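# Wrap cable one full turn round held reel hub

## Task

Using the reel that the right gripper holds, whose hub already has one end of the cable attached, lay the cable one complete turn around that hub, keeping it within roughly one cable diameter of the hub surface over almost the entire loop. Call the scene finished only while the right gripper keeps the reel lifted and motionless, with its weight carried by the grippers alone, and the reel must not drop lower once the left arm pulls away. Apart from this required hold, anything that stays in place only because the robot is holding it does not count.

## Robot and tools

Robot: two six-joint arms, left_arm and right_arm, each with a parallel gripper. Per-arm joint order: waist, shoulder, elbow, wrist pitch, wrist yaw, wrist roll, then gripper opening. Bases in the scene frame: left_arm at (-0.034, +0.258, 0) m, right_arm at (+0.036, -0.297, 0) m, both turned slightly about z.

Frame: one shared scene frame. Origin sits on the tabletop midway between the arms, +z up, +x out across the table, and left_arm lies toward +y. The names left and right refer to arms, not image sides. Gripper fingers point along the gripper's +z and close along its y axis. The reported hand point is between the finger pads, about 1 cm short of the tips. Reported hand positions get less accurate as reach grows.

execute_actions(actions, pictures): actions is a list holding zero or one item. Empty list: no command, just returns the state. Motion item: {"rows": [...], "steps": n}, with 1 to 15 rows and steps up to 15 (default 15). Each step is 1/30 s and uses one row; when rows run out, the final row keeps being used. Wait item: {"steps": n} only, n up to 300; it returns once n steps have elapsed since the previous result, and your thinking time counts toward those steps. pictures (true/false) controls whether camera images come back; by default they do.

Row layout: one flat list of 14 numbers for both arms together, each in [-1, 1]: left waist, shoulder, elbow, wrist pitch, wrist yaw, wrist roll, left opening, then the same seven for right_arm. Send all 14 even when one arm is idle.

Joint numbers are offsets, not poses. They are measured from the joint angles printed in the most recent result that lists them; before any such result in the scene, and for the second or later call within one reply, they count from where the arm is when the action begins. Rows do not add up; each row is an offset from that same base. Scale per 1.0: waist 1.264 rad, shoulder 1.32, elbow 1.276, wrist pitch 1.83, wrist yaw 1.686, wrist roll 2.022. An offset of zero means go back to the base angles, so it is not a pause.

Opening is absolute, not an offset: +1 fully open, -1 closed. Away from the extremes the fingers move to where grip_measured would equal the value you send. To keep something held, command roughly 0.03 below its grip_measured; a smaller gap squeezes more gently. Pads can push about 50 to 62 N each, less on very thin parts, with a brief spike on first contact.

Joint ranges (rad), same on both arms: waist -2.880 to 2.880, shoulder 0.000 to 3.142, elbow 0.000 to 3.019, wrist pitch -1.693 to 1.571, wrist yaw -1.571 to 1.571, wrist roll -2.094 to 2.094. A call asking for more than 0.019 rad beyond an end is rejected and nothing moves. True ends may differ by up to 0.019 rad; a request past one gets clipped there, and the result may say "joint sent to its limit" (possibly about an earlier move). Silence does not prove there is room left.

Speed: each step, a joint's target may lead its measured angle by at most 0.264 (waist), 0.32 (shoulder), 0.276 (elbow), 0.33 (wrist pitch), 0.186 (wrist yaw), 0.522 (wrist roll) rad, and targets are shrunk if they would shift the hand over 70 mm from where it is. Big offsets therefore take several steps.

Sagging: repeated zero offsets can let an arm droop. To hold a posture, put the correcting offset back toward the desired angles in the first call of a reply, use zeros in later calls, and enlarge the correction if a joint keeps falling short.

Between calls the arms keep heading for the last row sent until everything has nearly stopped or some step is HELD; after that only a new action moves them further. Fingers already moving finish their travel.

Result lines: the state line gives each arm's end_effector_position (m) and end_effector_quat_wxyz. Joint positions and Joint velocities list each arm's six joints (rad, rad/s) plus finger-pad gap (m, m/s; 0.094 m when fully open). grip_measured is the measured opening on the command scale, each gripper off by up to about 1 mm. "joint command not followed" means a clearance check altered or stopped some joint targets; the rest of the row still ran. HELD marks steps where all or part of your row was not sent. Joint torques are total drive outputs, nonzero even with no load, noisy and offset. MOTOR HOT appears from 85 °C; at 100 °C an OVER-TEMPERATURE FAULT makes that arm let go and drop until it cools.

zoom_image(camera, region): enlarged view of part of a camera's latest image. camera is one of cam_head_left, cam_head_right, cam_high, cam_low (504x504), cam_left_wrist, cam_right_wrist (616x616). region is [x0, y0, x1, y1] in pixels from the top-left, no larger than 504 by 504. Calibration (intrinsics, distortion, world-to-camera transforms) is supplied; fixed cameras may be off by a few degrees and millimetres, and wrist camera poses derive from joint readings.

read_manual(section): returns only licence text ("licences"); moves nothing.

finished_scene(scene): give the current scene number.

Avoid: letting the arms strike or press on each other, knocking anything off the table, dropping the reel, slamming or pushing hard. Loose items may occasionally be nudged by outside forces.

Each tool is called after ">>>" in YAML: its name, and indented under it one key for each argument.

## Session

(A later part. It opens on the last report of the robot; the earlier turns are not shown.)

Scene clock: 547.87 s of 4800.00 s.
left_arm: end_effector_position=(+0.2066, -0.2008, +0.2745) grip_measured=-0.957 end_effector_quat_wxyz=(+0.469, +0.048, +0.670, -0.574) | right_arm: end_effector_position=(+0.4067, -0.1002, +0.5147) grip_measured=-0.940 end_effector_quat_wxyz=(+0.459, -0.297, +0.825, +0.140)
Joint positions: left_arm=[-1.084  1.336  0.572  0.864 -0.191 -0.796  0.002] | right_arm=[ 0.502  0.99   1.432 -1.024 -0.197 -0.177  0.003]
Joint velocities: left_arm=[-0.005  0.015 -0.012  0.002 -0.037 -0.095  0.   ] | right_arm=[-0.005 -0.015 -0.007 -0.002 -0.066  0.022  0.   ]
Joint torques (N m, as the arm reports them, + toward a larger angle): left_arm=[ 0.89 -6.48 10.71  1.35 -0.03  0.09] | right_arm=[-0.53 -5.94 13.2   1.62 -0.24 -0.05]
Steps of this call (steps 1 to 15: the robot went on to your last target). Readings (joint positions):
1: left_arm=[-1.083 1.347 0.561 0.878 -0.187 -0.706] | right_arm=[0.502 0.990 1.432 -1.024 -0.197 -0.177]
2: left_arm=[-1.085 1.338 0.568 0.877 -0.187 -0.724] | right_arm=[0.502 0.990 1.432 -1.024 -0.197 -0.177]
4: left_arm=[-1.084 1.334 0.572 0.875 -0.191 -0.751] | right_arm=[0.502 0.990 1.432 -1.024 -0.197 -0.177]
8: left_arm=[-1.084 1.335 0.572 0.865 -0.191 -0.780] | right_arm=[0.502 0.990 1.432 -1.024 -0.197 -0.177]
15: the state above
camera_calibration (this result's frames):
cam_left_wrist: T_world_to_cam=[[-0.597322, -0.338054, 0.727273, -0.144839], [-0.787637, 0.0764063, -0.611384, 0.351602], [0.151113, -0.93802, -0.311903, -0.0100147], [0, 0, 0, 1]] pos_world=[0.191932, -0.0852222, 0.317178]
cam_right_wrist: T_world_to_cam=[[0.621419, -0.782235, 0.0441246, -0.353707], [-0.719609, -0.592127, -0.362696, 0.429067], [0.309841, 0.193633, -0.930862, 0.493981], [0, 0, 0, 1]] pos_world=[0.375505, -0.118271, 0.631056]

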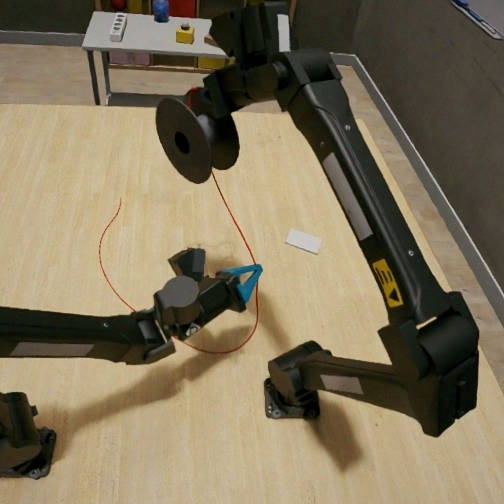

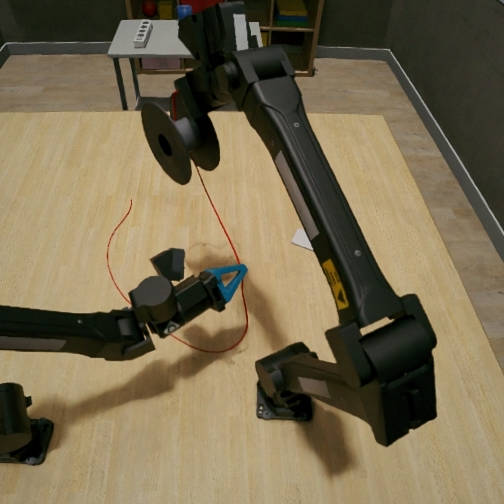

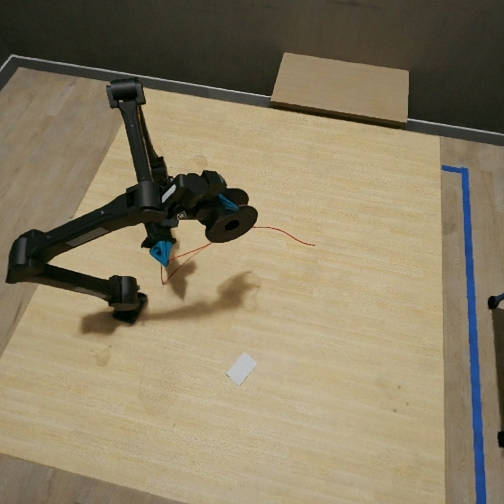

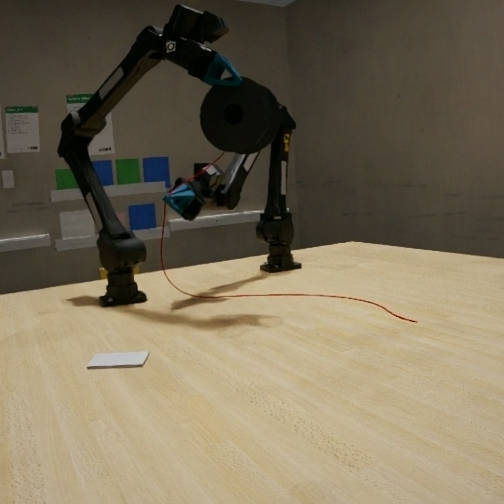

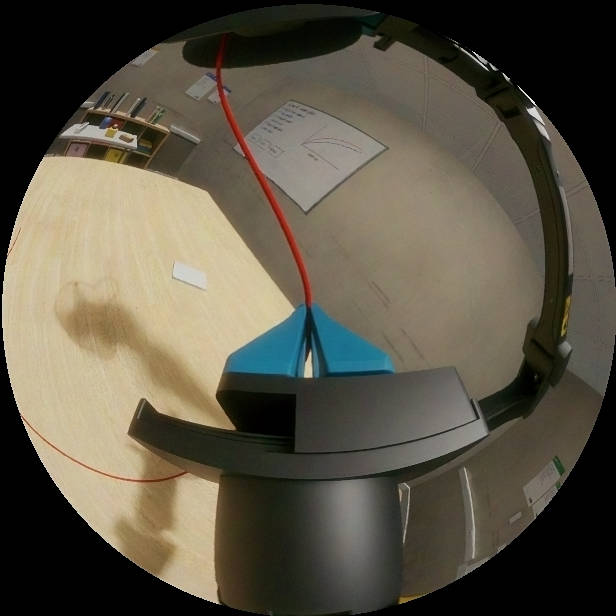

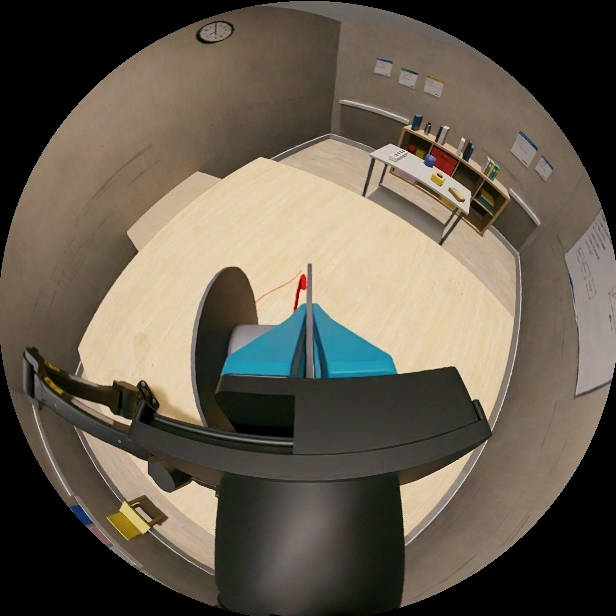

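>>> execute_actions:
  actions:
    - {"rows": [[-0.006,-0.009,0.012,-0.017,-0.006,-0.019,-0.985,0,0,0.016,0,0,0,-1],[-0.017,-0.026,0.033,-0.048,-0.017,-0.054,-0.985,0,0,0.016,0,0,0,-1],[-0.030,-0.046,0.060,-0.087,-0.031,-0.096,-0.985,0,0,0.016,0,0,0,-1],[-0.044,-0.068,0.088,-0.128,-0.045,-0.142,-0.985,0,0,0.016,0,0,0,-1],[-0.060,-0.092,0.120,-0.173,-0.061,-0.192,-0.985,0,0,0.016,0,0,0,-1],[-0.075,-0.115,0.151,-0.218,-0.077,-0.241,-0.985,0,0,0.016,0,0,0,-1],[-0.089,-0.137,0.179,-0.260,-0.092,-0.287,-0.985,0,0,0.016,0,0,0,-1],[-0.102,-0.157,0.206,-0.298,-0.105,-0.329,-0.985,0,0,0.016,0,0,0,-1],[-0.113,-0.174,0.227,-0.329,-0.116,-0.364,-0.985,0,0,0.016,0,0,0,-1],[-0.119,-0.183,0.239,-0.346,-0.122,-0.383,-0.985,0,0,0.016,0,0,0,-1]], "steps": 14}
  pictures: false

>>> execute_actions:
  actions:
    - {"rows": [[0.004,-0.006,0.012,-0.012,0.003,-0.011,-0.985,0,0,0.016,0,0,0,-1],[0.011,-0.018,0.033,-0.034,0.007,-0.032,-0.985,0,0,0.016,0,0,0,-1],[0.019,-0.032,0.060,-0.062,0.013,-0.057,-0.985,0,0,0.016,0,0,0,-1],[0.028,-0.047,0.088,-0.091,0.020,-0.084,-0.985,0,0,0.016,0,0,0,-1],[0.038,-0.063,0.119,-0.123,0.027,-0.114,-0.985,0,0,0.016,0,0,0,-1],[0.047,-0.079,0.150,-0.155,0.033,-0.144,-0.985,0,0,0.016,0,0,0,-1],[0.056,-0.095,0.179,-0.185,0.040,-0.171,-0.985,0,0,0.016,0,0,0,-1],[0.065,-0.108,0.205,-0.212,0.046,-0.196,-0.985,0,0,0.016,0,0,0,-1],[0.071,-0.120,0.226,-0.234,0.050,-0.217,-0.985,0,0,0.016,0,0,0,-1],[0.075,-0.126,0.238,-0.246,0.053,-0.228,-0.985,0,0,0.016,0,0,0,-1]], "steps": 14}
  pictures: false

>>> execute_actions:
  actions:
    - {"steps": 15}

Scene clock: 597.63 s of 4800.00 s.
left_arm: end_effector_position=(+0.1779, -0.2139, +0.3500) grip_measured=-0.957 end_effector_quat_wxyz=(+0.311, -0.157, +0.710, -0.612) | right_arm: end_effector_position=(+0.4067, -0.1002, +0.5147) grip_measured=-0.940 end_effector_quat_wxyz=(+0.459, -0.297, +0.825, +0.140)
Joint positions: left_arm=[-1.209  1.138  0.768  0.308 -0.39  -1.343  0.002] | right_arm=[ 0.502  0.99   1.432 -1.024 -0.197 -0.177  0.003]
Joint velocities: left_arm=[-0.249 -0.484  0.598 -0.799 -0.11  -1.311  0.001] | right_arm=[-0.005  0.005 -0.022 -0.007 -0.051 -0.022  0.   ]
Joint torques (N m, as the arm reports them, + toward a larger angle): left_arm=[-0.47 -7.19 15.76  1.77 -0.13  0.16] | right_arm=[-0.44 -5.96 13.15  1.48 -0.26 -0.02]
Steps of this call (steps 1 to 15: the robot went on to your last target; steps 16 to 200: nothing new was sent; then 42.63 s passed at rest; steps 201 to 214: all 14 steps of this action). Readings (joint positions):
201: left_arm=[-1.084 1.336 0.572 0.862 -0.195 -0.803] | right_arm=[0.502 0.990 1.432 -1.024 -0.197 -0.177]
202: left_arm=[-1.085 1.334 0.572 0.847 -0.207 -0.818] | right_arm=[0.502 0.990 1.432 -1.024 -0.197 -0.177]
204: left_arm=[-1.095 1.316 0.581 0.758 -0.248 -0.888] | right_arm=[0.502 0.990 1.432 -1.024 -0.197 -0.177]
208: left_arm=[-1.143 1.250 0.643 0.543 -0.326 -1.070] | right_arm=[0.502 0.990 1.432 -1.024 -0.197 -0.177]
214: the state above

Scene clock: 598.10 s of 4800.00 s.
left_arm: end_effector_position=(+0.1935, -0.1842, +0.4361) grip_measured=-0.957 end_effector_quat_wxyz=(+0.199, -0.274, +0.700, -0.628) | right_arm: end_effector_position=(+0.4067, -0.1002, +0.5147) grip_measured=-0.940 end_effector_quat_wxyz=(+0.459, -0.297, +0.825, +0.140)
Joint positions: left_arm=[-1.133  1.009  0.961 -0.091 -0.305 -1.678  0.002] | right_arm=[ 0.502  0.99   1.432 -1.024 -0.197 -0.177  0.003]
Joint velocities: left_arm=[ 0.103 -0.298  0.501 -0.447  0.007 -0.637  0.001] | right_arm=[-0.005  0.015  0.002  0.002 -0.022 -0.007 -0.001]
Joint torques (N m, as the arm reports them, + toward a larger angle): left_arm=[ 1.24 -5.67 17.12  1.76  0.09  0.15] | right_arm=[ 0.23 -6.21 13.37  1.37 -0.26 -0.08]
Steps of this call (steps 1 to 14: all 14 steps of this action). Readings (joint positions):
1: left_arm=[-1.213 1.125 0.780 0.298 -0.387 -1.354] | right_arm=[0.502 0.990 1.432 -1.024 -0.197 -0.177]
2: left_arm=[-1.214 1.112 0.787 0.294 -0.382 -1.360] | right_arm=[0.502 0.990 1.432 -1.024 -0.197 -0.177]
4: left_arm=[-1.206 1.092 0.797 0.241 -0.366 -1.397] | right_arm=[0.502 0.990 1.432 -1.024 -0.197 -0.177]
8: left_arm=[-1.170 1.066 0.859 0.063 -0.329 -1.522] | right_arm=[0.502 0.990 1.432 -1.024 -0.197 -0.177]
14: the state above

Scene clock: 598.60 s of 4800.00 s.
left_arm: end_effector_position=(+0.1913, -0.1689, +0.4900) grip_measured=-0.957 end_effector_quat_wxyz=(+0.165, -0.311, +0.658, -0.666) | right_arm: end_effector_position=(+0.4067, -0.1002, +0.5147) grip_measured=-0.940 end_effector_quat_wxyz=(+0.459, -0.297, +0.825, +0.140)
Joint positions: left_arm=[-1.125  0.963  1.027 -0.126 -0.303 -1.788  0.002] | right_arm=[ 0.502  0.99   1.432 -1.024 -0.197 -0.177  0.003]
Joint velocities: left_arm=[-0.015  0.005  0.002 -0.002  0.037 -0.095 -0.001] | right_arm=[ 0.005 -0.005  0.002  0.007  0.022  0.022 -0.001]
Joint torques (N m, as the arm reports them, + toward a larger angle): left_arm=[ 1.12 -3.88 15.08  1.39  0.13  0.1 ] | right_arm=[ 0.09 -6.08 13.31  1.5  -0.22 -0.06]
Steps of this call (steps 1 to 15: the robot went on to your last target). Readings (joint positions):
1: left_arm=[-1.129 0.999 0.978 -0.104 -0.304 -1.700] | right_arm=[0.502 0.990 1.432 -1.024 -0.197 -0.177]
2: left_arm=[-1.127 0.991 0.993 -0.113 -0.304 -1.719] | right_arm=[0.502 0.990 1.432 -1.024 -0.197 -0.177]
4: left_arm=[-1.125 0.976 1.015 -0.118 -0.303 -1.745] | right_arm=[0.502 0.990 1.432 -1.024 -0.197 -0.177]
8: left_arm=[-1.125 0.963 1.027 -0.120 -0.303 -1.773] | right_arm=[0.502 0.990 1.432 -1.024 -0.197 -0.177]
15: the state above
camera_calibration (this result's frames):
cam_left_wrist: T_world_to_cam=[[0.195505, 0.0796261, 0.977465, -0.503629], [-0.977011, -0.0705924, 0.201164, 0.0820915], [0.0850195, -0.994322, 0.0639944, -0.0915813], [0, 0, 0, 1]] pos_world=[0.186452, -0.0451643, 0.481626]
cam_right_wrist: T_world_to_cam=[[0.621419, -0.782235, 0.0441246, -0.353707], [-0.719609, -0.592127, -0.362696, 0.429067], [0.309841, 0.193633, -0.930862, 0.493981], [0, 0, 0, 1]] pos_world=[0.375505, -0.118271, 0.631056]

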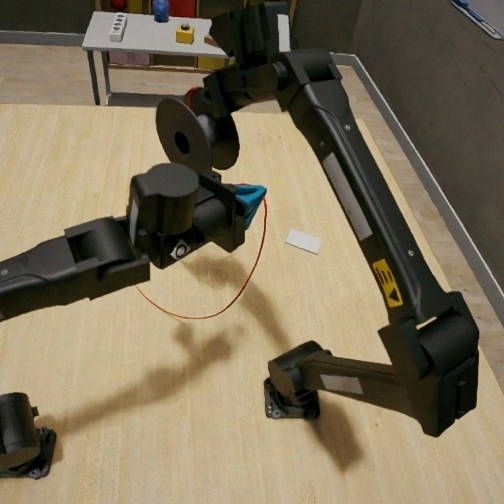

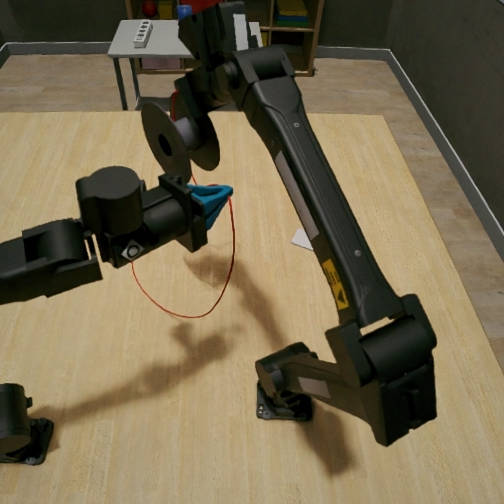

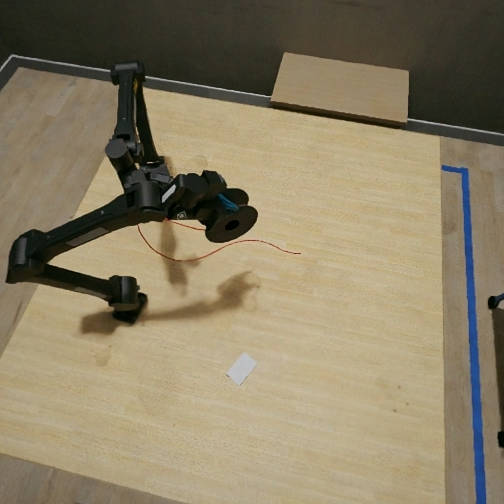

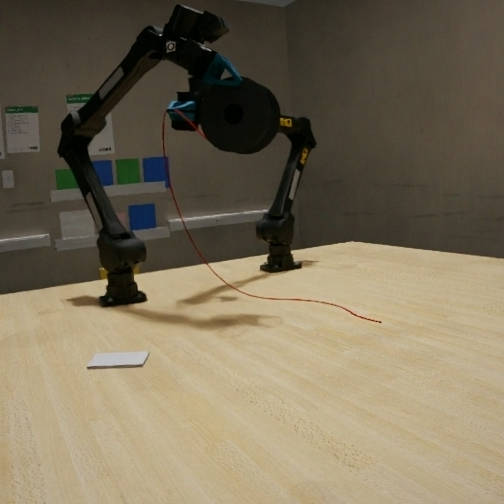

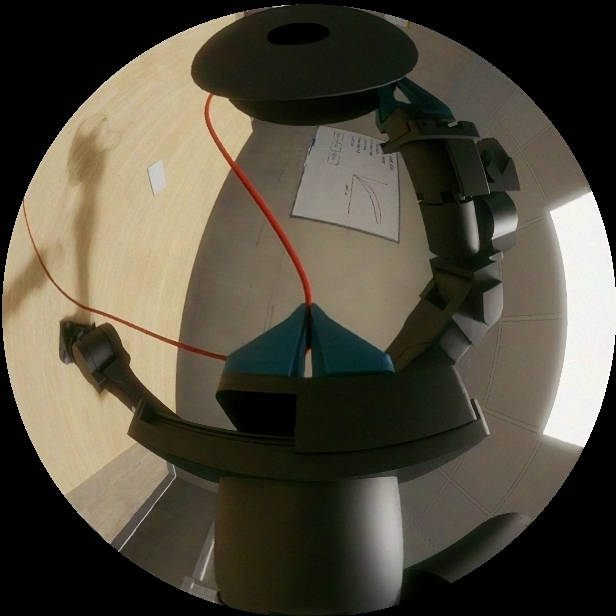

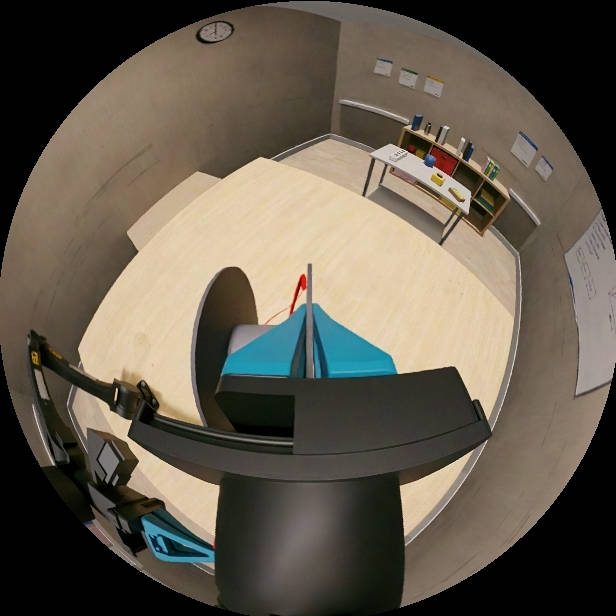

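>>> zoom_image:
  camera: "cam_left_wrist"
  region: [150, 0, 470, 320]

>>> zoom_image:
  camera: "cam_low"
  region: [140, 50, 300, 210]

>>> zoom_image:
  camera: "cam_head_right"
  region: [120, 70, 280, 230]

Region (150, 0, 470, 320) of cam_left_wrist's 616x616 image, scaled by 1.575, with more detail than that image has.

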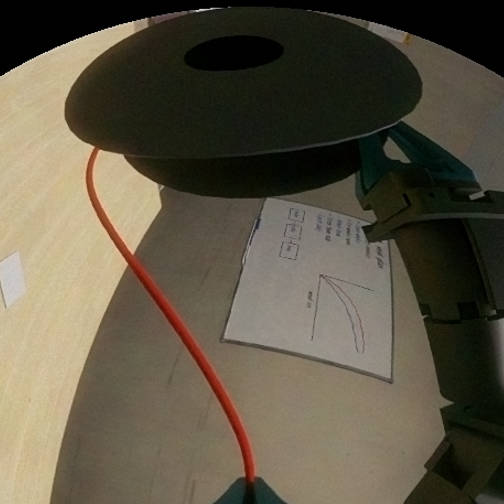

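Region (140, 50, 300, 210) of cam_low's 504x504 image, scaled by 3.150, with more detail than that image has.

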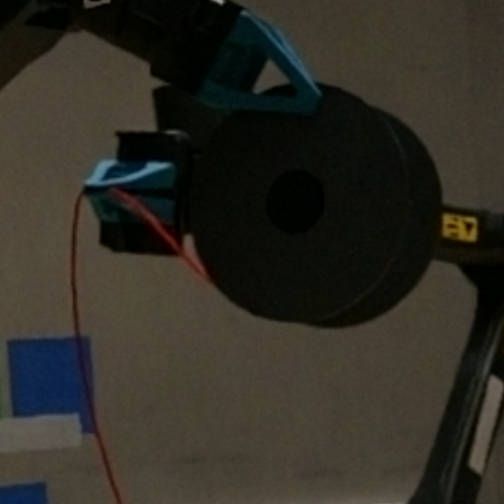

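Region (120, 70, 280, 230) of cam_head_right's 504x504 image, scaled by 3.150, with more detail than that image has.

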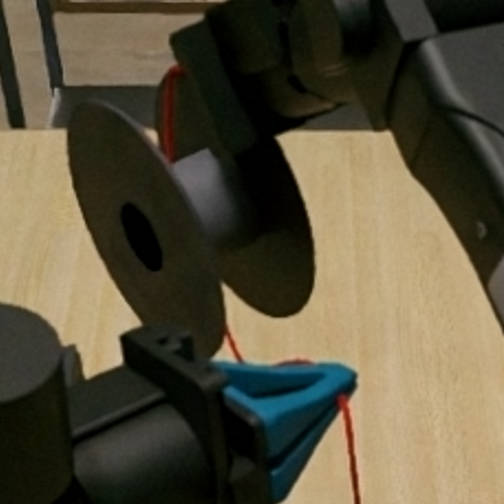

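>>> execute_actions:
  actions:
    - {"rows": [[-0.003,-0.004,0.012,-0.004,0,-0.012,-0.985,0,0,0.016,0,0,0,-1],[-0.007,-0.009,0.028,-0.011,0,-0.031,-0.985,0,0,0.016,0,0,0,-1],[-0.012,-0.015,0.047,-0.019,-0.001,-0.056,-0.985,0,0,0.016,0,0,0,-1],[-0.018,-0.021,0.066,-0.027,-0.001,-0.078,-0.985,0,0,0.016,0,0,0,-1],[-0.022,-0.027,0.083,-0.034,-0.002,-0.098,-0.985,0,0,0.016,0,0,0,-1],[-0.026,-0.031,0.097,-0.040,-0.002,-0.114,-0.985,0,0,0.016,0,0,0,-1],[-0.028,-0.034,0.105,-0.043,-0.002,-0.124,-0.985,0,0,0.016,0,0,0,-1]], "steps": 15}
  pictures: false

>>> execute_actions:
  actions:
    - {"steps": 8}

Scene clock: 631.97 s of 4800.00 s.
left_arm: end_effector_position=(+0.1750, -0.1558, +0.5408) grip_measured=-0.957 end_effector_quat_wxyz=(-0.081, +0.371, -0.604, +0.700) | right_arm: end_effector_position=(+0.4067, -0.1002, +0.5147) grip_measured=-0.940 end_effector_quat_wxyz=(+0.459, -0.297, +0.825, +0.140)
Joint positions: left_arm=[-1.15   0.923  1.104 -0.188 -0.31  -2.008  0.002] | right_arm=[ 0.502  0.99   1.432 -1.024 -0.197 -0.177  0.003]
Joint velocities: left_arm=[-0.005 -0.103 -0.012 -0.007 -0.081 -0.125 -0.001] | right_arm=[-0.005 -0.015 -0.012  0.002 -0.066  0.051 -0.   ]
Joint torques (N m, as the arm reports them, + toward a larger angle): left_arm=[-0.35 -2.98 15.86  1.41  0.31  0.15] | right_arm=[ 0.27 -6.23 13.25  1.54 -0.21 -0.06]
Steps of this call (steps 1 to 15: the robot went on to your last target; steps 16 to 200: nothing new was sent; then 26.20 s passed at rest; steps 201 to 215: all 15 steps of this action). Readings (joint positions):
201: left_arm=[-1.125 0.963 1.027 -0.126 -0.303 -1.794] | right_arm=[0.502 0.990 1.432 -1.024 -0.197 -0.177]
202: left_arm=[-1.125 0.963 1.027 -0.127 -0.303 -1.801] | right_arm=[0.502 0.990 1.432 -1.024 -0.197 -0.177]
204: left_arm=[-1.126 0.961 1.028 -0.140 -0.303 -1.838] | right_arm=[0.502 0.990 1.432 -1.024 -0.197 -0.177]
208: left_arm=[-1.141 0.954 1.058 -0.182 -0.304 -1.936] | right_arm=[0.502 0.990 1.432 -1.024 -0.197 -0.177]
215: the state above

Scene clock: 632.23 s of 4800.00 s.
left_arm: end_effector_position=(+0.1747, -0.1547, +0.5407) grip_measured=-0.957 end_effector_quat_wxyz=(-0.076, +0.377, -0.602, +0.700) | right_arm: end_effector_position=(+0.4066, -0.1002, +0.5147) grip_measured=-0.940 end_effector_quat_wxyz=(+0.459, -0.298, +0.825, +0.141)
Joint positions: left_arm=[-1.15   0.92   1.104 -0.194 -0.311 -2.025  0.002] | right_arm=[ 0.502  0.99   1.432 -1.024 -0.197 -0.177  0.003]
Joint velocities: left_arm=[ 0.005 -0.015  0.027  0.002  0.037 -0.007  0.001] | right_arm=[-0.005 -0.015  0.002  0.007  0.037 -0.051  0.001]
Joint torques (N m, as the arm reports them, + toward a larger angle): left_arm=[-0.8  -4.24 16.    1.61  0.28  0.1 ] | right_arm=[-0.74 -5.4  13.34  1.42 -0.29 -0.08]
Steps of this call (steps 1 to 8: the robot went on to your last target). Readings (joint positions):
1: left_arm=[-1.150 0.920 1.104 -0.189 -0.311 -2.012] | right_arm=[0.502 0.990 1.432 -1.024 -0.197 -0.177]
2: left_arm=[-1.150 0.920 1.104 -0.191 -0.311 -2.016] | right_arm=[0.502 0.990 1.432 -1.024 -0.197 -0.177]
4: left_arm=[-1.150 0.920 1.104 -0.193 -0.311 -2.020] | right_arm=[0.502 0.990 1.432 -1.024 -0.197 -0.177]
8: the state above
camera_calibration (this result's frames):
cam_left_wrist: T_world_to_cam=[[0.353148, 0.262259, 0.898057, -0.507367], [-0.930002, -0.00613838, 0.367502, -0.0314373], [0.101893, -0.964978, 0.241733, -0.173858], [0, 0, 0, 1]] pos_world=[0.167654, -0.0349008, 0.509225]
cam_right_wrist: T_world_to_cam=[[0.621672, -0.782046, 0.0439225, -0.353622], [-0.719451, -0.592286, -0.36275, 0.429023], [0.309701, 0.193911, -0.930851, 0.494067], [0, 0, 0, 1]] pos_world=[0.375485, -0.118249, 0.631062]

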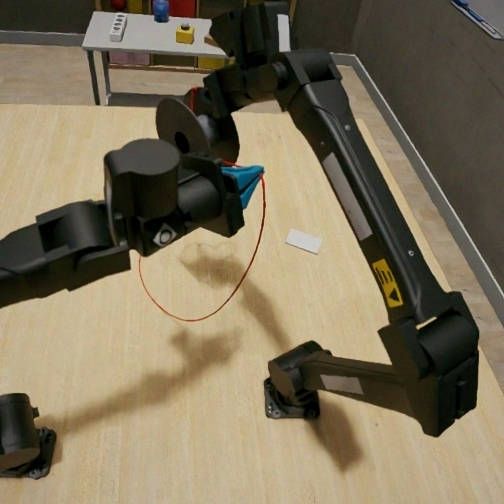

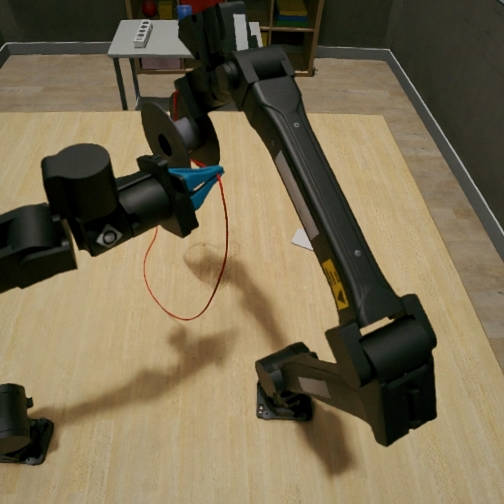

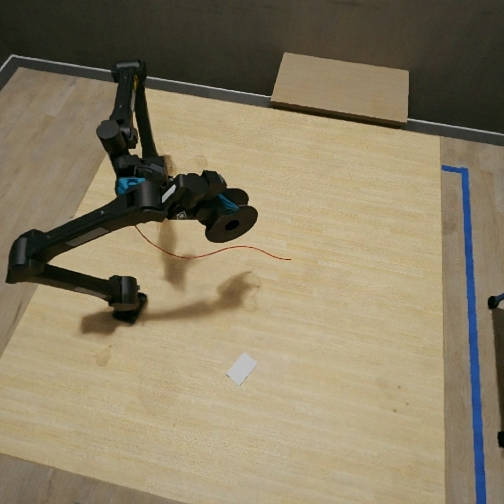

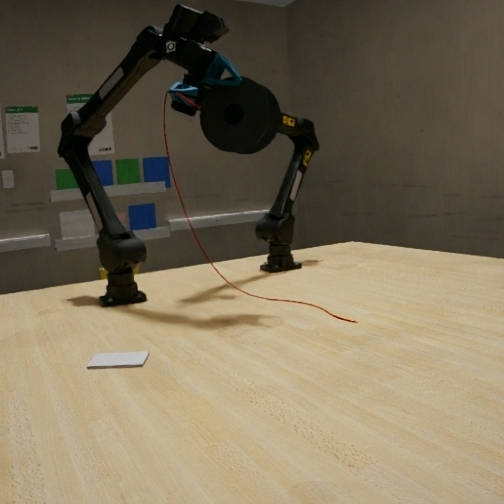

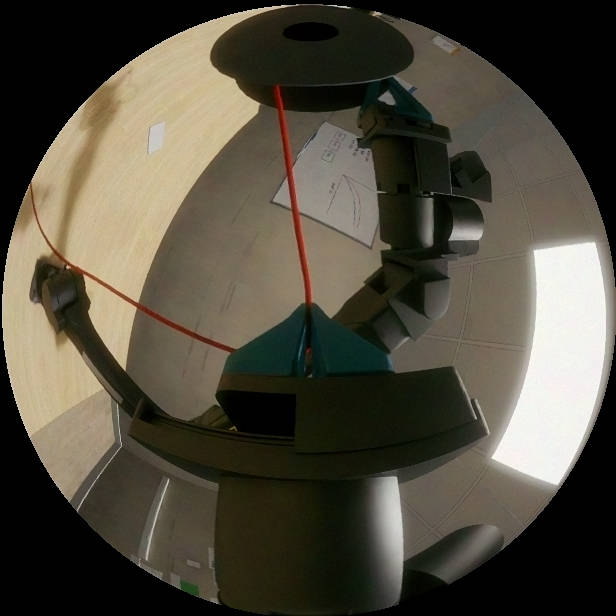

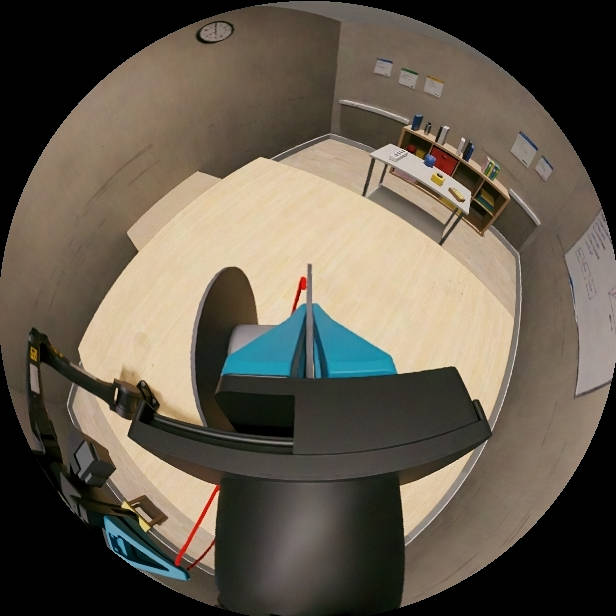

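>>> execute_actions:
  actions:
    - {"rows": [[0.013,0.003,0.049,-0.005,0.010,-0.003,-0.985,0,0,0.016,0,0,0,-1],[0.036,0.006,0.065,-0.015,0.027,-0.003,-0.985,0,0,0.016,0,0,0,-1],[0.064,0.009,0.084,-0.027,0.048,-0.003,-0.985,0,0,0.016,0,0,0,-1],[0.094,0.012,0.105,-0.040,0.070,-0.003,-0.985,0,0,0.016,0,0,0,-1],[0.128,0.016,0.129,-0.054,0.095,-0.003,-0.985,0,0,0.016,0,0,0,-1],[0.161,0.019,0.152,-0.067,0.120,-0.003,-0.985,0,0,0.016,0,0,0,-1],[0.191,0.022,0.173,-0.080,0.143,-0.003,-0.985,0,0,0.016,0,0,0,-1],[0.219,0.025,0.192,-0.092,0.163,-0.003,-0.985,0,0,0.016,0,0,0,-1],[0.242,0.028,0.208,-0.102,0.181,-0.003,-0.985,0,0,0.016,0,0,0,-1],[0.255,0.029,0.217,-0.107,0.190,-0.003,-0.985,0,0,0.016,0,0,0,-1]], "steps": 15}
  pictures: false

>>> execute_actions:
  actions:
    - {"rows": [[0.015,0.005,0.046,-0.002,0.011,-0.003,-0.985,0,0,0.016,0,0,0,-1],[0.042,0.010,0.052,-0.004,0.031,-0.003,-0.985,0,0,0.016,0,0,0,-1],[0.074,0.015,0.059,-0.006,0.055,-0.003,-0.985,0,0,0.016,0,0,0,-1],[0.110,0.020,0.066,-0.008,0.081,-0.003,-0.985,0,0,0.016,0,0,0,-1],[0.149,0.026,0.075,-0.010,0.110,-0.003,-0.985,0,0,0.016,0,0,0,-1],[0.187,0.032,0.083,-0.012,0.139,-0.003,-0.985,0,0,0.016,0,0,0,-1],[0.223,0.038,0.090,-0.014,0.165,-0.003,-0.985,0,0,0.016,0,0,0,-1],[0.255,0.043,0.097,-0.016,0.189,-0.003,-0.985,0,0,0.016,0,0,0,-1],[0.282,0.048,0.103,-0.018,0.209,-0.003,-0.985,0,0,0.016,0,0,0,-1],[0.297,0.050,0.106,-0.019,0.220,-0.003,-0.985,0,0,0.016,0,0,0,-1]], "steps": 15}
  pictures: false

>>> execute_actions:
  actions:
    - {"steps": 8}

Scene clock: 665.87 s of 4800.00 s.
left_arm: end_effector_position=(+0.2550, -0.0963, +0.6245) grip_measured=-0.957 end_effector_quat_wxyz=(-0.081, +0.379, -0.591, +0.708) | right_arm: end_effector_position=(+0.4064, -0.0999, +0.5148) grip_measured=-0.940 end_effector_quat_wxyz=(+0.459, -0.298, +0.825, +0.142)
Joint positions: left_arm=[-0.819  0.951  1.334 -0.369  0.003 -2.028  0.002] | right_arm=[ 0.502  0.99   1.432 -1.024 -0.199 -0.176  0.003]
Joint velocities: left_arm=[-0.005 -0.024  0.095 -0.139 -0.022  0.081  0.   ] | right_arm=[ 0.005 -0.015  0.007 -0.007 -0.022  0.051 -0.   ]
Joint torques (N m, as the arm reports them, + toward a larger angle): left_arm=[-0.65 -3.28 14.16  1.55  0.39  0.19] | right_arm=[-0.6  -6.   13.24  1.47 -0.02 -0.09]
Steps of this call (steps 1 to 30: the robot went on to your last target; steps 31 to 220: nothing new was sent; then 25.80 s passed at rest; steps 221 to 235: all 15 steps of this action). Readings (joint positions):
221: left_arm=[-1.149 0.920 1.104 -0.194 -0.306 -2.028] | right_arm=[0.502 0.990 1.432 -1.024 -0.197 -0.177]
222: left_arm=[-1.143 0.920 1.105 -0.197 -0.288 -2.028] | right_arm=[0.502 0.990 1.432 -1.024 -0.197 -0.177]
224: left_arm=[-1.111 0.922 1.118 -0.223 -0.222 -2.028] | right_arm=[0.502 0.990 1.432 -1.024 -0.197 -0.177]
228: left_arm=[-0.976 0.940 1.200 -0.297 -0.080 -2.028] | right_arm=[0.502 0.990 1.432 -1.024 -0.197 -0.177]
235: the state above

Scene clock: 666.37 s of 4800.00 s.
left_arm: end_effector_position=(+0.3493, -0.0209, +0.6275) grip_measured=-0.957 end_effector_quat_wxyz=(-0.085, +0.392, -0.594, +0.698) | right_arm: end_effector_position=(+0.4060, -0.0996, +0.5151) grip_measured=-0.940 end_effector_quat_wxyz=(+0.459, -0.297, +0.825, +0.143)
Joint positions: left_arm=[-0.431  1.019  1.4   -0.394  0.37  -2.028  0.002] | right_arm=[ 0.503  0.989  1.432 -1.024 -0.201 -0.174  0.003]
Joint velocities: left_arm=[-0.044  0.005 -0.002  0.022  0.022 -0.066  0.001] | right_arm=[-0.005  0.005 -0.002 -0.017 -0.037  0.051 -0.001]
Joint torques (N m, as the arm reports them, + toward a larger angle): left_arm=[-0.18 -4.72 16.57  1.83  0.12  0.15] | right_arm=[-0.29 -5.77 13.48  1.56 -0.24 -0.05]
Steps of this call (steps 1 to 15: all 15 steps of this action). Readings (joint positions):
1: left_arm=[-0.818 0.951 1.336 -0.370 0.010 -2.028] | right_arm=[0.502 0.989 1.432 -1.024 -0.200 -0.176]
2: left_arm=[-0.814 0.952 1.336 -0.370 0.032 -2.028] | right_arm=[0.502 0.989 1.432 -1.024 -0.200 -0.176]
4: left_arm=[-0.777 0.957 1.338 -0.371 0.107 -2.028] | right_arm=[0.502 0.989 1.432 -1.024 -0.200 -0.176]
8: left_arm=[-0.597 0.982 1.372 -0.378 0.286 -2.028] | right_arm=[0.502 0.989 1.432 -1.024 -0.200 -0.176]
15: the state above

Scene clock: 666.63 s of 4800.00 s.
left_arm: end_effector_position=(+0.3484, -0.0213, +0.6293) grip_measured=-0.957 end_effector_quat_wxyz=(-0.084, +0.390, -0.594, +0.699) | right_arm: end_effector_position=(+0.4060, -0.0997, +0.5151) grip_measured=-0.940 end_effector_quat_wxyz=(+0.459, -0.297, +0.825, +0.143)
Joint positions: left_arm=[-0.432  1.019  1.403 -0.394  0.372 -2.028  0.002] | right_arm=[ 0.503  0.989  1.432 -1.024 -0.2   -0.174  0.003]
Joint velocities: left_arm=[-0.005 -0.005  0.012 -0.012 -0.022 -0.037  0.001] | right_arm=[-0.005 -0.015  0.002 -0.007  0.022 -0.037 -0.001]
Joint torques (N m, as the arm reports them, + toward a larger angle): left_arm=[-0.63 -4.41 16.45  1.67  0.09  0.15] | right_arm=[-0.4  -7.14 13.27  1.42 -0.19 -0.09]
Steps of this call (steps 1 to 8: the robot went on to your last target). Readings (joint positions):
1: left_arm=[-0.432 1.019 1.400 -0.394 0.371 -2.028] | right_arm=[0.503 0.989 1.432 -1.024 -0.200 -0.174]
2: left_arm=[-0.432 1.019 1.400 -0.394 0.371 -2.028] | right_arm=[0.503 0.989 1.432 -1.024 -0.200 -0.174]
4: left_arm=[-0.432 1.019 1.403 -0.394 0.372 -2.028] | right_arm=[0.503 0.989 1.432 -1.024 -0.200 -0.174]
8: the state above
camera_calibration (this result's frames):
cam_left_wrist: T_world_to_cam=[[0.35059, 0.279906, 0.893722, -0.679309], [-0.926421, -0.0361768, 0.374747, 0.0918689], [0.137226, -0.959346, 0.246627, -0.099508], [0, 0, 0, 1]] pos_world=[0.336923, 0.0980037, 0.597228]
cam_right_wrist: T_world_to_cam=[[0.622744, -0.781406, 0.0399362, -0.351204], [-0.719236, -0.591799, -0.363969, 0.429565], [0.308041, 0.197936, -0.930555, 0.495428], [0, 0, 0, 1]] pos_world=[0.375057, -0.11828, 0.631397]

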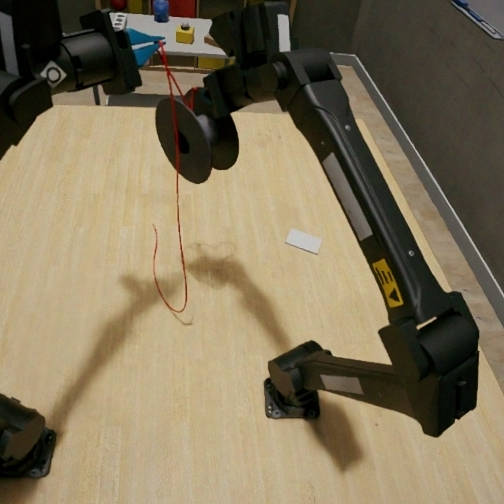

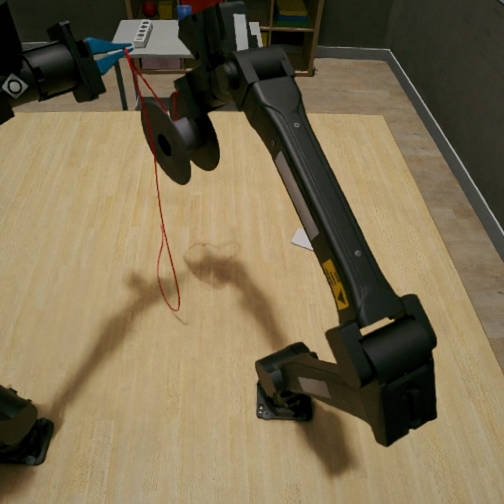

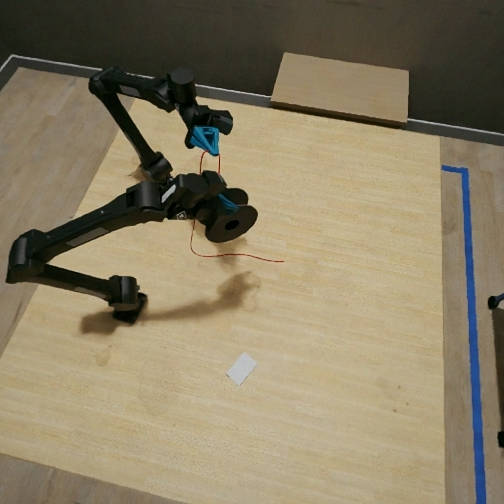

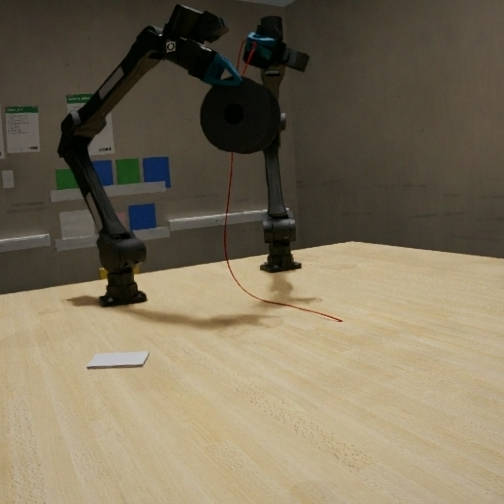

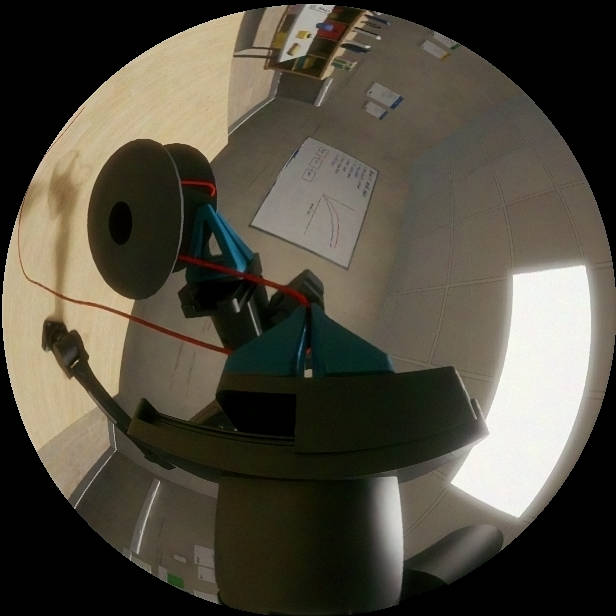

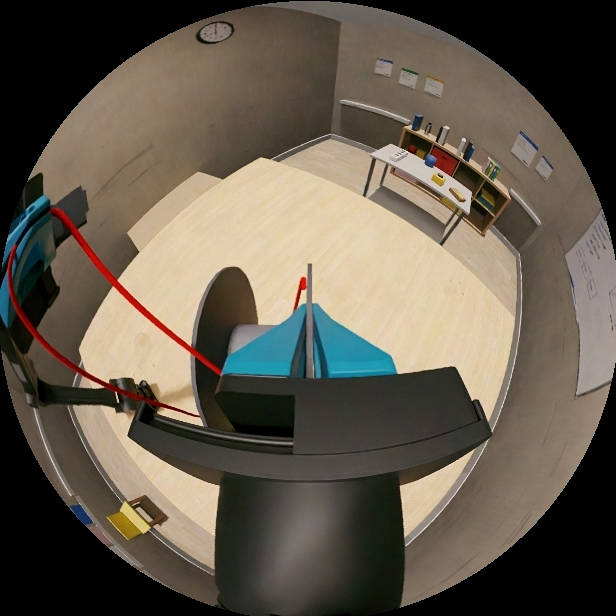

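>>> zoom_image:
  camera: "cam_left_wrist"
  region: [70, 120, 340, 340]

>>> zoom_image:
  camera: "cam_head_left"
  region: [110, 10, 290, 190]

Region (70, 120, 340, 340) of cam_left_wrist's 616x616 image, scaled by 1.867, with more detail than that image has; it fills the top 411 rows of this view, and the rest is white.

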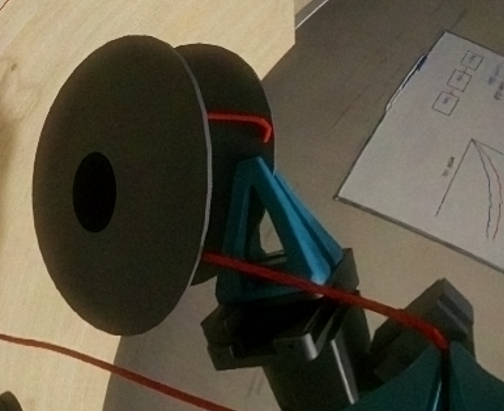

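Region (110, 10, 290, 190) of cam_head_left's 504x504 image, scaled by 2.800, with more detail than that image has.

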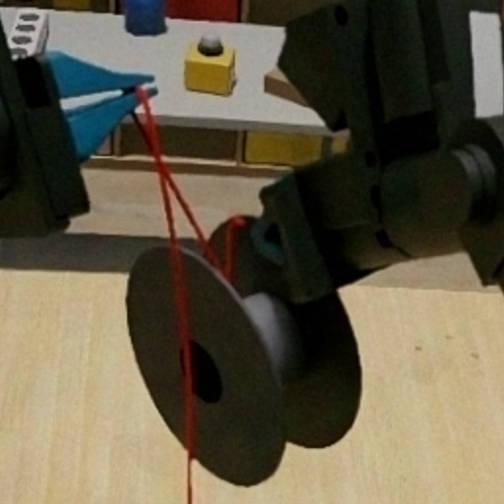

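>>> execute_actions:
  actions:
    - {"rows": [[0.008,0.003,-0.003,0.012,0.007,0,-0.985,0,0,0.016,0,0,0,-1],[0.022,0.010,-0.007,0.022,0.020,0,-0.985,0,0,0.016,0,0,0,-1],[0.039,0.017,-0.013,0.033,0.036,0,-0.985,0,0,0.016,0,0,0,-1],[0.057,0.026,-0.019,0.044,0.054,0,-0.985,0,0,0.016,0,0,0,-1],[0.078,0.035,-0.026,0.056,0.073,0,-0.985,0,0,0.016,0,0,0,-1],[0.098,0.043,-0.032,0.068,0.091,0,-0.985,0,0,0.016,0,0,0,-1],[0.116,0.052,-0.038,0.079,0.109,0,-0.985,0,0,0.016,0,0,0,-1],[0.133,0.059,-0.044,0.089,0.125,0,-0.985,0,0,0.016,0,0,0,-1],[0.147,0.066,-0.048,0.097,0.138,0,-0.985,0,0,0.016,0,0,0,-1],[0.155,0.069,-0.051,0.102,0.145,0,-0.985,0,0,0.016,0,0,0,-1]], "steps": 14}
  pictures: false

>>> execute_actions:
  actions:
    - {"rows": [[0.002,0.005,-0.004,0.014,0.002,0,-0.985,0,0,0.016,0,0,0,-1],[0.006,0.014,-0.011,0.028,0.005,0,-0.985,0,0,0.016,0,0,0,-1],[0.010,0.025,-0.020,0.042,0.008,0,-0.985,0,0,0.016,0,0,0,-1],[0.015,0.037,-0.030,0.058,0.013,0,-0.985,0,0,0.016,0,0,0,-1],[0.020,0.050,-0.041,0.075,0.017,0,-0.985,0,0,0.016,0,0,0,-1],[0.026,0.063,-0.052,0.092,0.021,0,-0.985,0,0,0.016,0,0,0,-1],[0.031,0.075,-0.061,0.107,0.025,0,-0.985,0,0,0.016,0,0,0,-1],[0.035,0.086,-0.070,0.122,0.029,0,-0.985,0,0,0.016,0,0,0,-1],[0.039,0.095,-0.078,0.133,0.032,0,-0.985,0,0,0.016,0,0,0,-1],[0.041,0.100,-0.082,0.140,0.034,0,-0.985,0,0,0.016,0,0,0,-1]], "steps": 14}
  pictures: false

>>> execute_actions:
  actions:
    - {"steps": 8}

Scene clock: 735.03 s of 4800.00 s.
left_arm: end_effector_position=(+0.4165, +0.0152, +0.5822) grip_measured=-0.957 end_effector_quat_wxyz=(-0.068, +0.380, -0.602, +0.700) | right_arm: end_effector_position=(+0.4060, -0.0997, +0.5151) grip_measured=-0.940 end_effector_quat_wxyz=(+0.459, -0.297, +0.825, +0.143)
Joint positions: left_arm=[-0.234  1.113  1.338 -0.24   0.612 -2.028  0.002] | right_arm=[ 0.503  0.989  1.432 -1.024 -0.2   -0.174  0.003]
Joint velocities: left_arm=[ 0.034  0.19  -0.095  0.017  0.007  0.022  0.001] | right_arm=[-0.005 -0.015 -0.002  0.007 -0.022 -0.095 -0.   ]
Joint torques (N m, as the arm reports them, + toward a larger angle): left_arm=[ 0.42 -7.79 11.75  3.18  0.29  0.21] | right_arm=[-0.4  -6.39 13.04  1.62 -0.24  0.  ]
Steps of this call (steps 1 to 15: the robot went on to your last target; steps 16 to 310: nothing new was sent; then 57.60 s passed at rest; steps 311 to 324: all 14 steps of this action). Readings (joint positions):
311: left_arm=[-0.432 1.019 1.403 -0.394 0.377 -2.028] | right_arm=[0.503 0.989 1.432 -1.024 -0.200 -0.174]
312: left_arm=[-0.431 1.019 1.403 -0.391 0.391 -2.028] | right_arm=[0.503 0.989 1.432 -1.024 -0.200 -0.174]
314: left_arm=[-0.416 1.020 1.397 -0.371 0.442 -2.028] | right_arm=[0.503 0.989 1.432 -1.024 -0.200 -0.174]
318: left_arm=[-0.330 1.045 1.371 -0.296 0.562 -2.028] | right_arm=[0.503 0.989 1.432 -1.024 -0.200 -0.174]
324: the state above

Scene clock: 735.50 s of 4800.00 s.
left_arm: end_effector_position=(+0.4739, +0.0143, +0.5068) grip_measured=-0.957 end_effector_quat_wxyz=(-0.063, +0.376, -0.604, +0.700) | right_arm: end_effector_position=(+0.4060, -0.0997, +0.5151) grip_measured=-0.940 end_effector_quat_wxyz=(+0.459, -0.297, +0.825, +0.143)
Joint positions: left_arm=[-0.191  1.238  1.237 -0.015  0.667 -2.028  0.002] | right_arm=[ 0.503  0.989  1.432 -1.024 -0.2   -0.174  0.003]
Joint velocities: left_arm=[ 0.015  0.288 -0.159 -0.002  0.007 -0.051 -0.   ] | right_arm=[-0.015  0.005 -0.012  0.002 -0.081 -0.081 -0.001]
Joint torques (N m, as the arm reports them, + toward a larger angle): left_arm=[ 1.16 -9.95 11.74  3.21  0.13  0.2 ] | right_arm=[-1.41 -6.98 13.18  1.55 -0.23 -0.06]
Steps of this call (steps 1 to 14: all 14 steps of this action). Readings (joint positions):
1: left_arm=[-0.234 1.119 1.335 -0.240 0.612 -2.028] | right_arm=[0.503 0.989 1.432 -1.024 -0.200 -0.174]
2: left_arm=[-0.234 1.123 1.331 -0.236 0.615 -2.028] | right_arm=[0.503 0.989 1.432 -1.024 -0.200 -0.174]
4: left_arm=[-0.233 1.130 1.321 -0.204 0.626 -2.028] | right_arm=[0.503 0.989 1.432 -1.024 -0.200 -0.174]
8: left_arm=[-0.219 1.158 1.287 -0.090 0.654 -2.028] | right_arm=[0.503 0.989 1.432 -1.024 -0.200 -0.174]
14: the state above

Scene clock: 735.77 s of 4800.00 s.
left_arm: end_effector_position=(+0.4791, +0.0128, +0.4925) grip_measured=-0.957 end_effector_quat_wxyz=(-0.057, +0.383, -0.607, +0.694) | right_arm: end_effector_position=(+0.4060, -0.0997, +0.5151) grip_measured=-0.940 end_effector_quat_wxyz=(+0.459, -0.297, +0.825, +0.143)
Joint positions: left_arm=[-0.191  1.254  1.225 -0.009  0.67  -2.028  0.002] | right_arm=[ 0.503  0.989  1.432 -1.024 -0.2   -0.174  0.003]
Joint velocities: left_arm=[ 0.005 -0.005 -0.032  0.022 -0.066 -0.081 -0.001] | right_arm=[ 0.005  0.005  0.012 -0.017  0.022 -0.007  0.   ]
Joint torques (N m, as the arm reports them, + toward a larger angle): left_arm=[  1.38 -10.12  12.18   2.95   0.02   0.21] | right_arm=[-0.79 -6.41 13.23  1.51 -0.27 -0.03]
Steps of this call (steps 1 to 8: the robot went on to your last target). Readings (joint positions):
1: left_arm=[-0.191 1.247 1.232 -0.015 0.668 -2.028] | right_arm=[0.503 0.989 1.432 -1.024 -0.200 -0.174]
2: left_arm=[-0.191 1.253 1.228 -0.015 0.669 -2.028] | right_arm=[0.503 0.989 1.432 -1.024 -0.200 -0.174]
4: left_arm=[-0.191 1.256 1.225 -0.015 0.670 -2.028] | right_arm=[0.503 0.989 1.432 -1.024 -0.200 -0.174]
8: the state above
camera_calibration (this result's frames):
cam_left_wrist: T_world_to_cam=[[0.390762, 0.255758, 0.884247, -0.626719], [-0.916106, 0.0143907, 0.400678, 0.247149], [0.0897517, -0.966634, 0.239925, -0.0248475], [0, 0, 0, 1]] pos_world=[0.473543, 0.132713, 0.461109]
cam_right_wrist: T_world_to_cam=[[0.622744, -0.781406, 0.0399362, -0.351204], [-0.719236, -0.591799, -0.363969, 0.429565], [0.308041, 0.197936, -0.930555, 0.495428], [0, 0, 0, 1]] pos_world=[0.375057, -0.11828, 0.631397]

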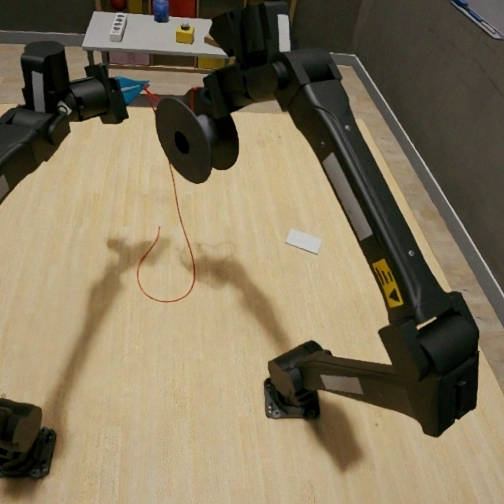

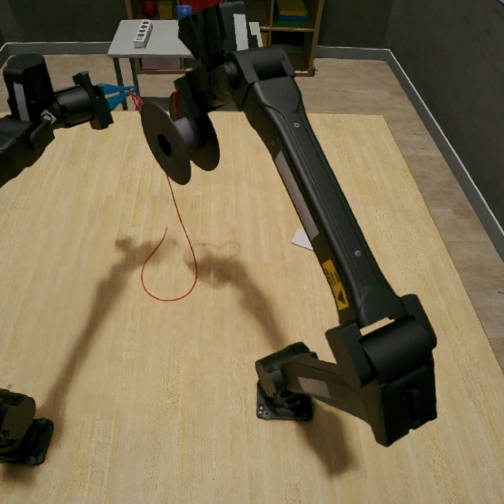

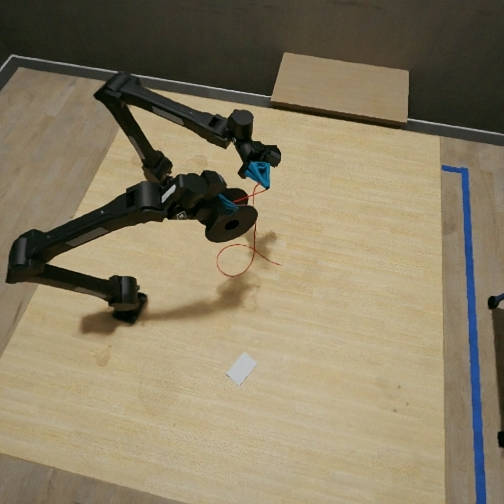

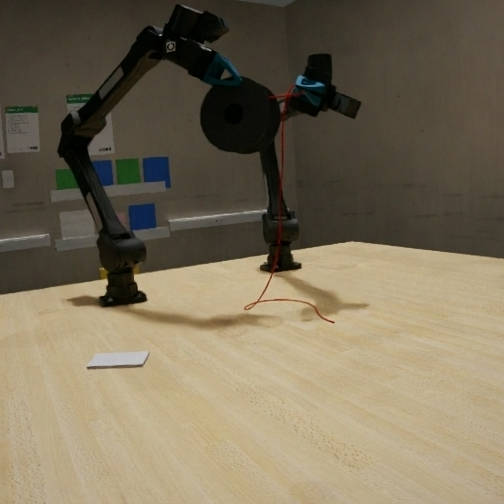

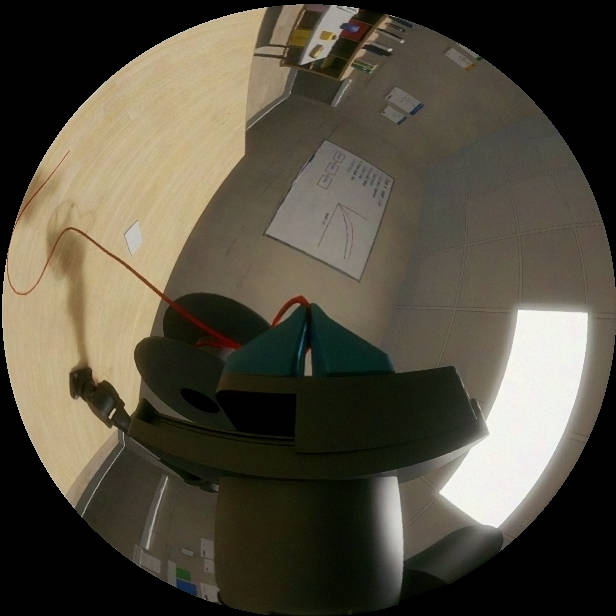

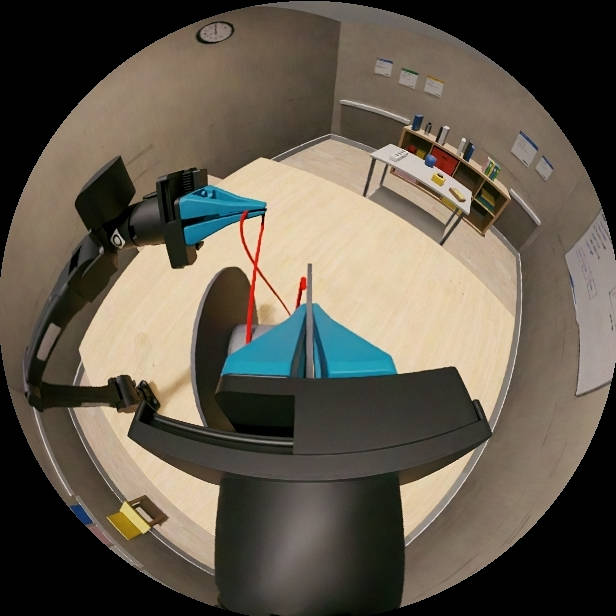

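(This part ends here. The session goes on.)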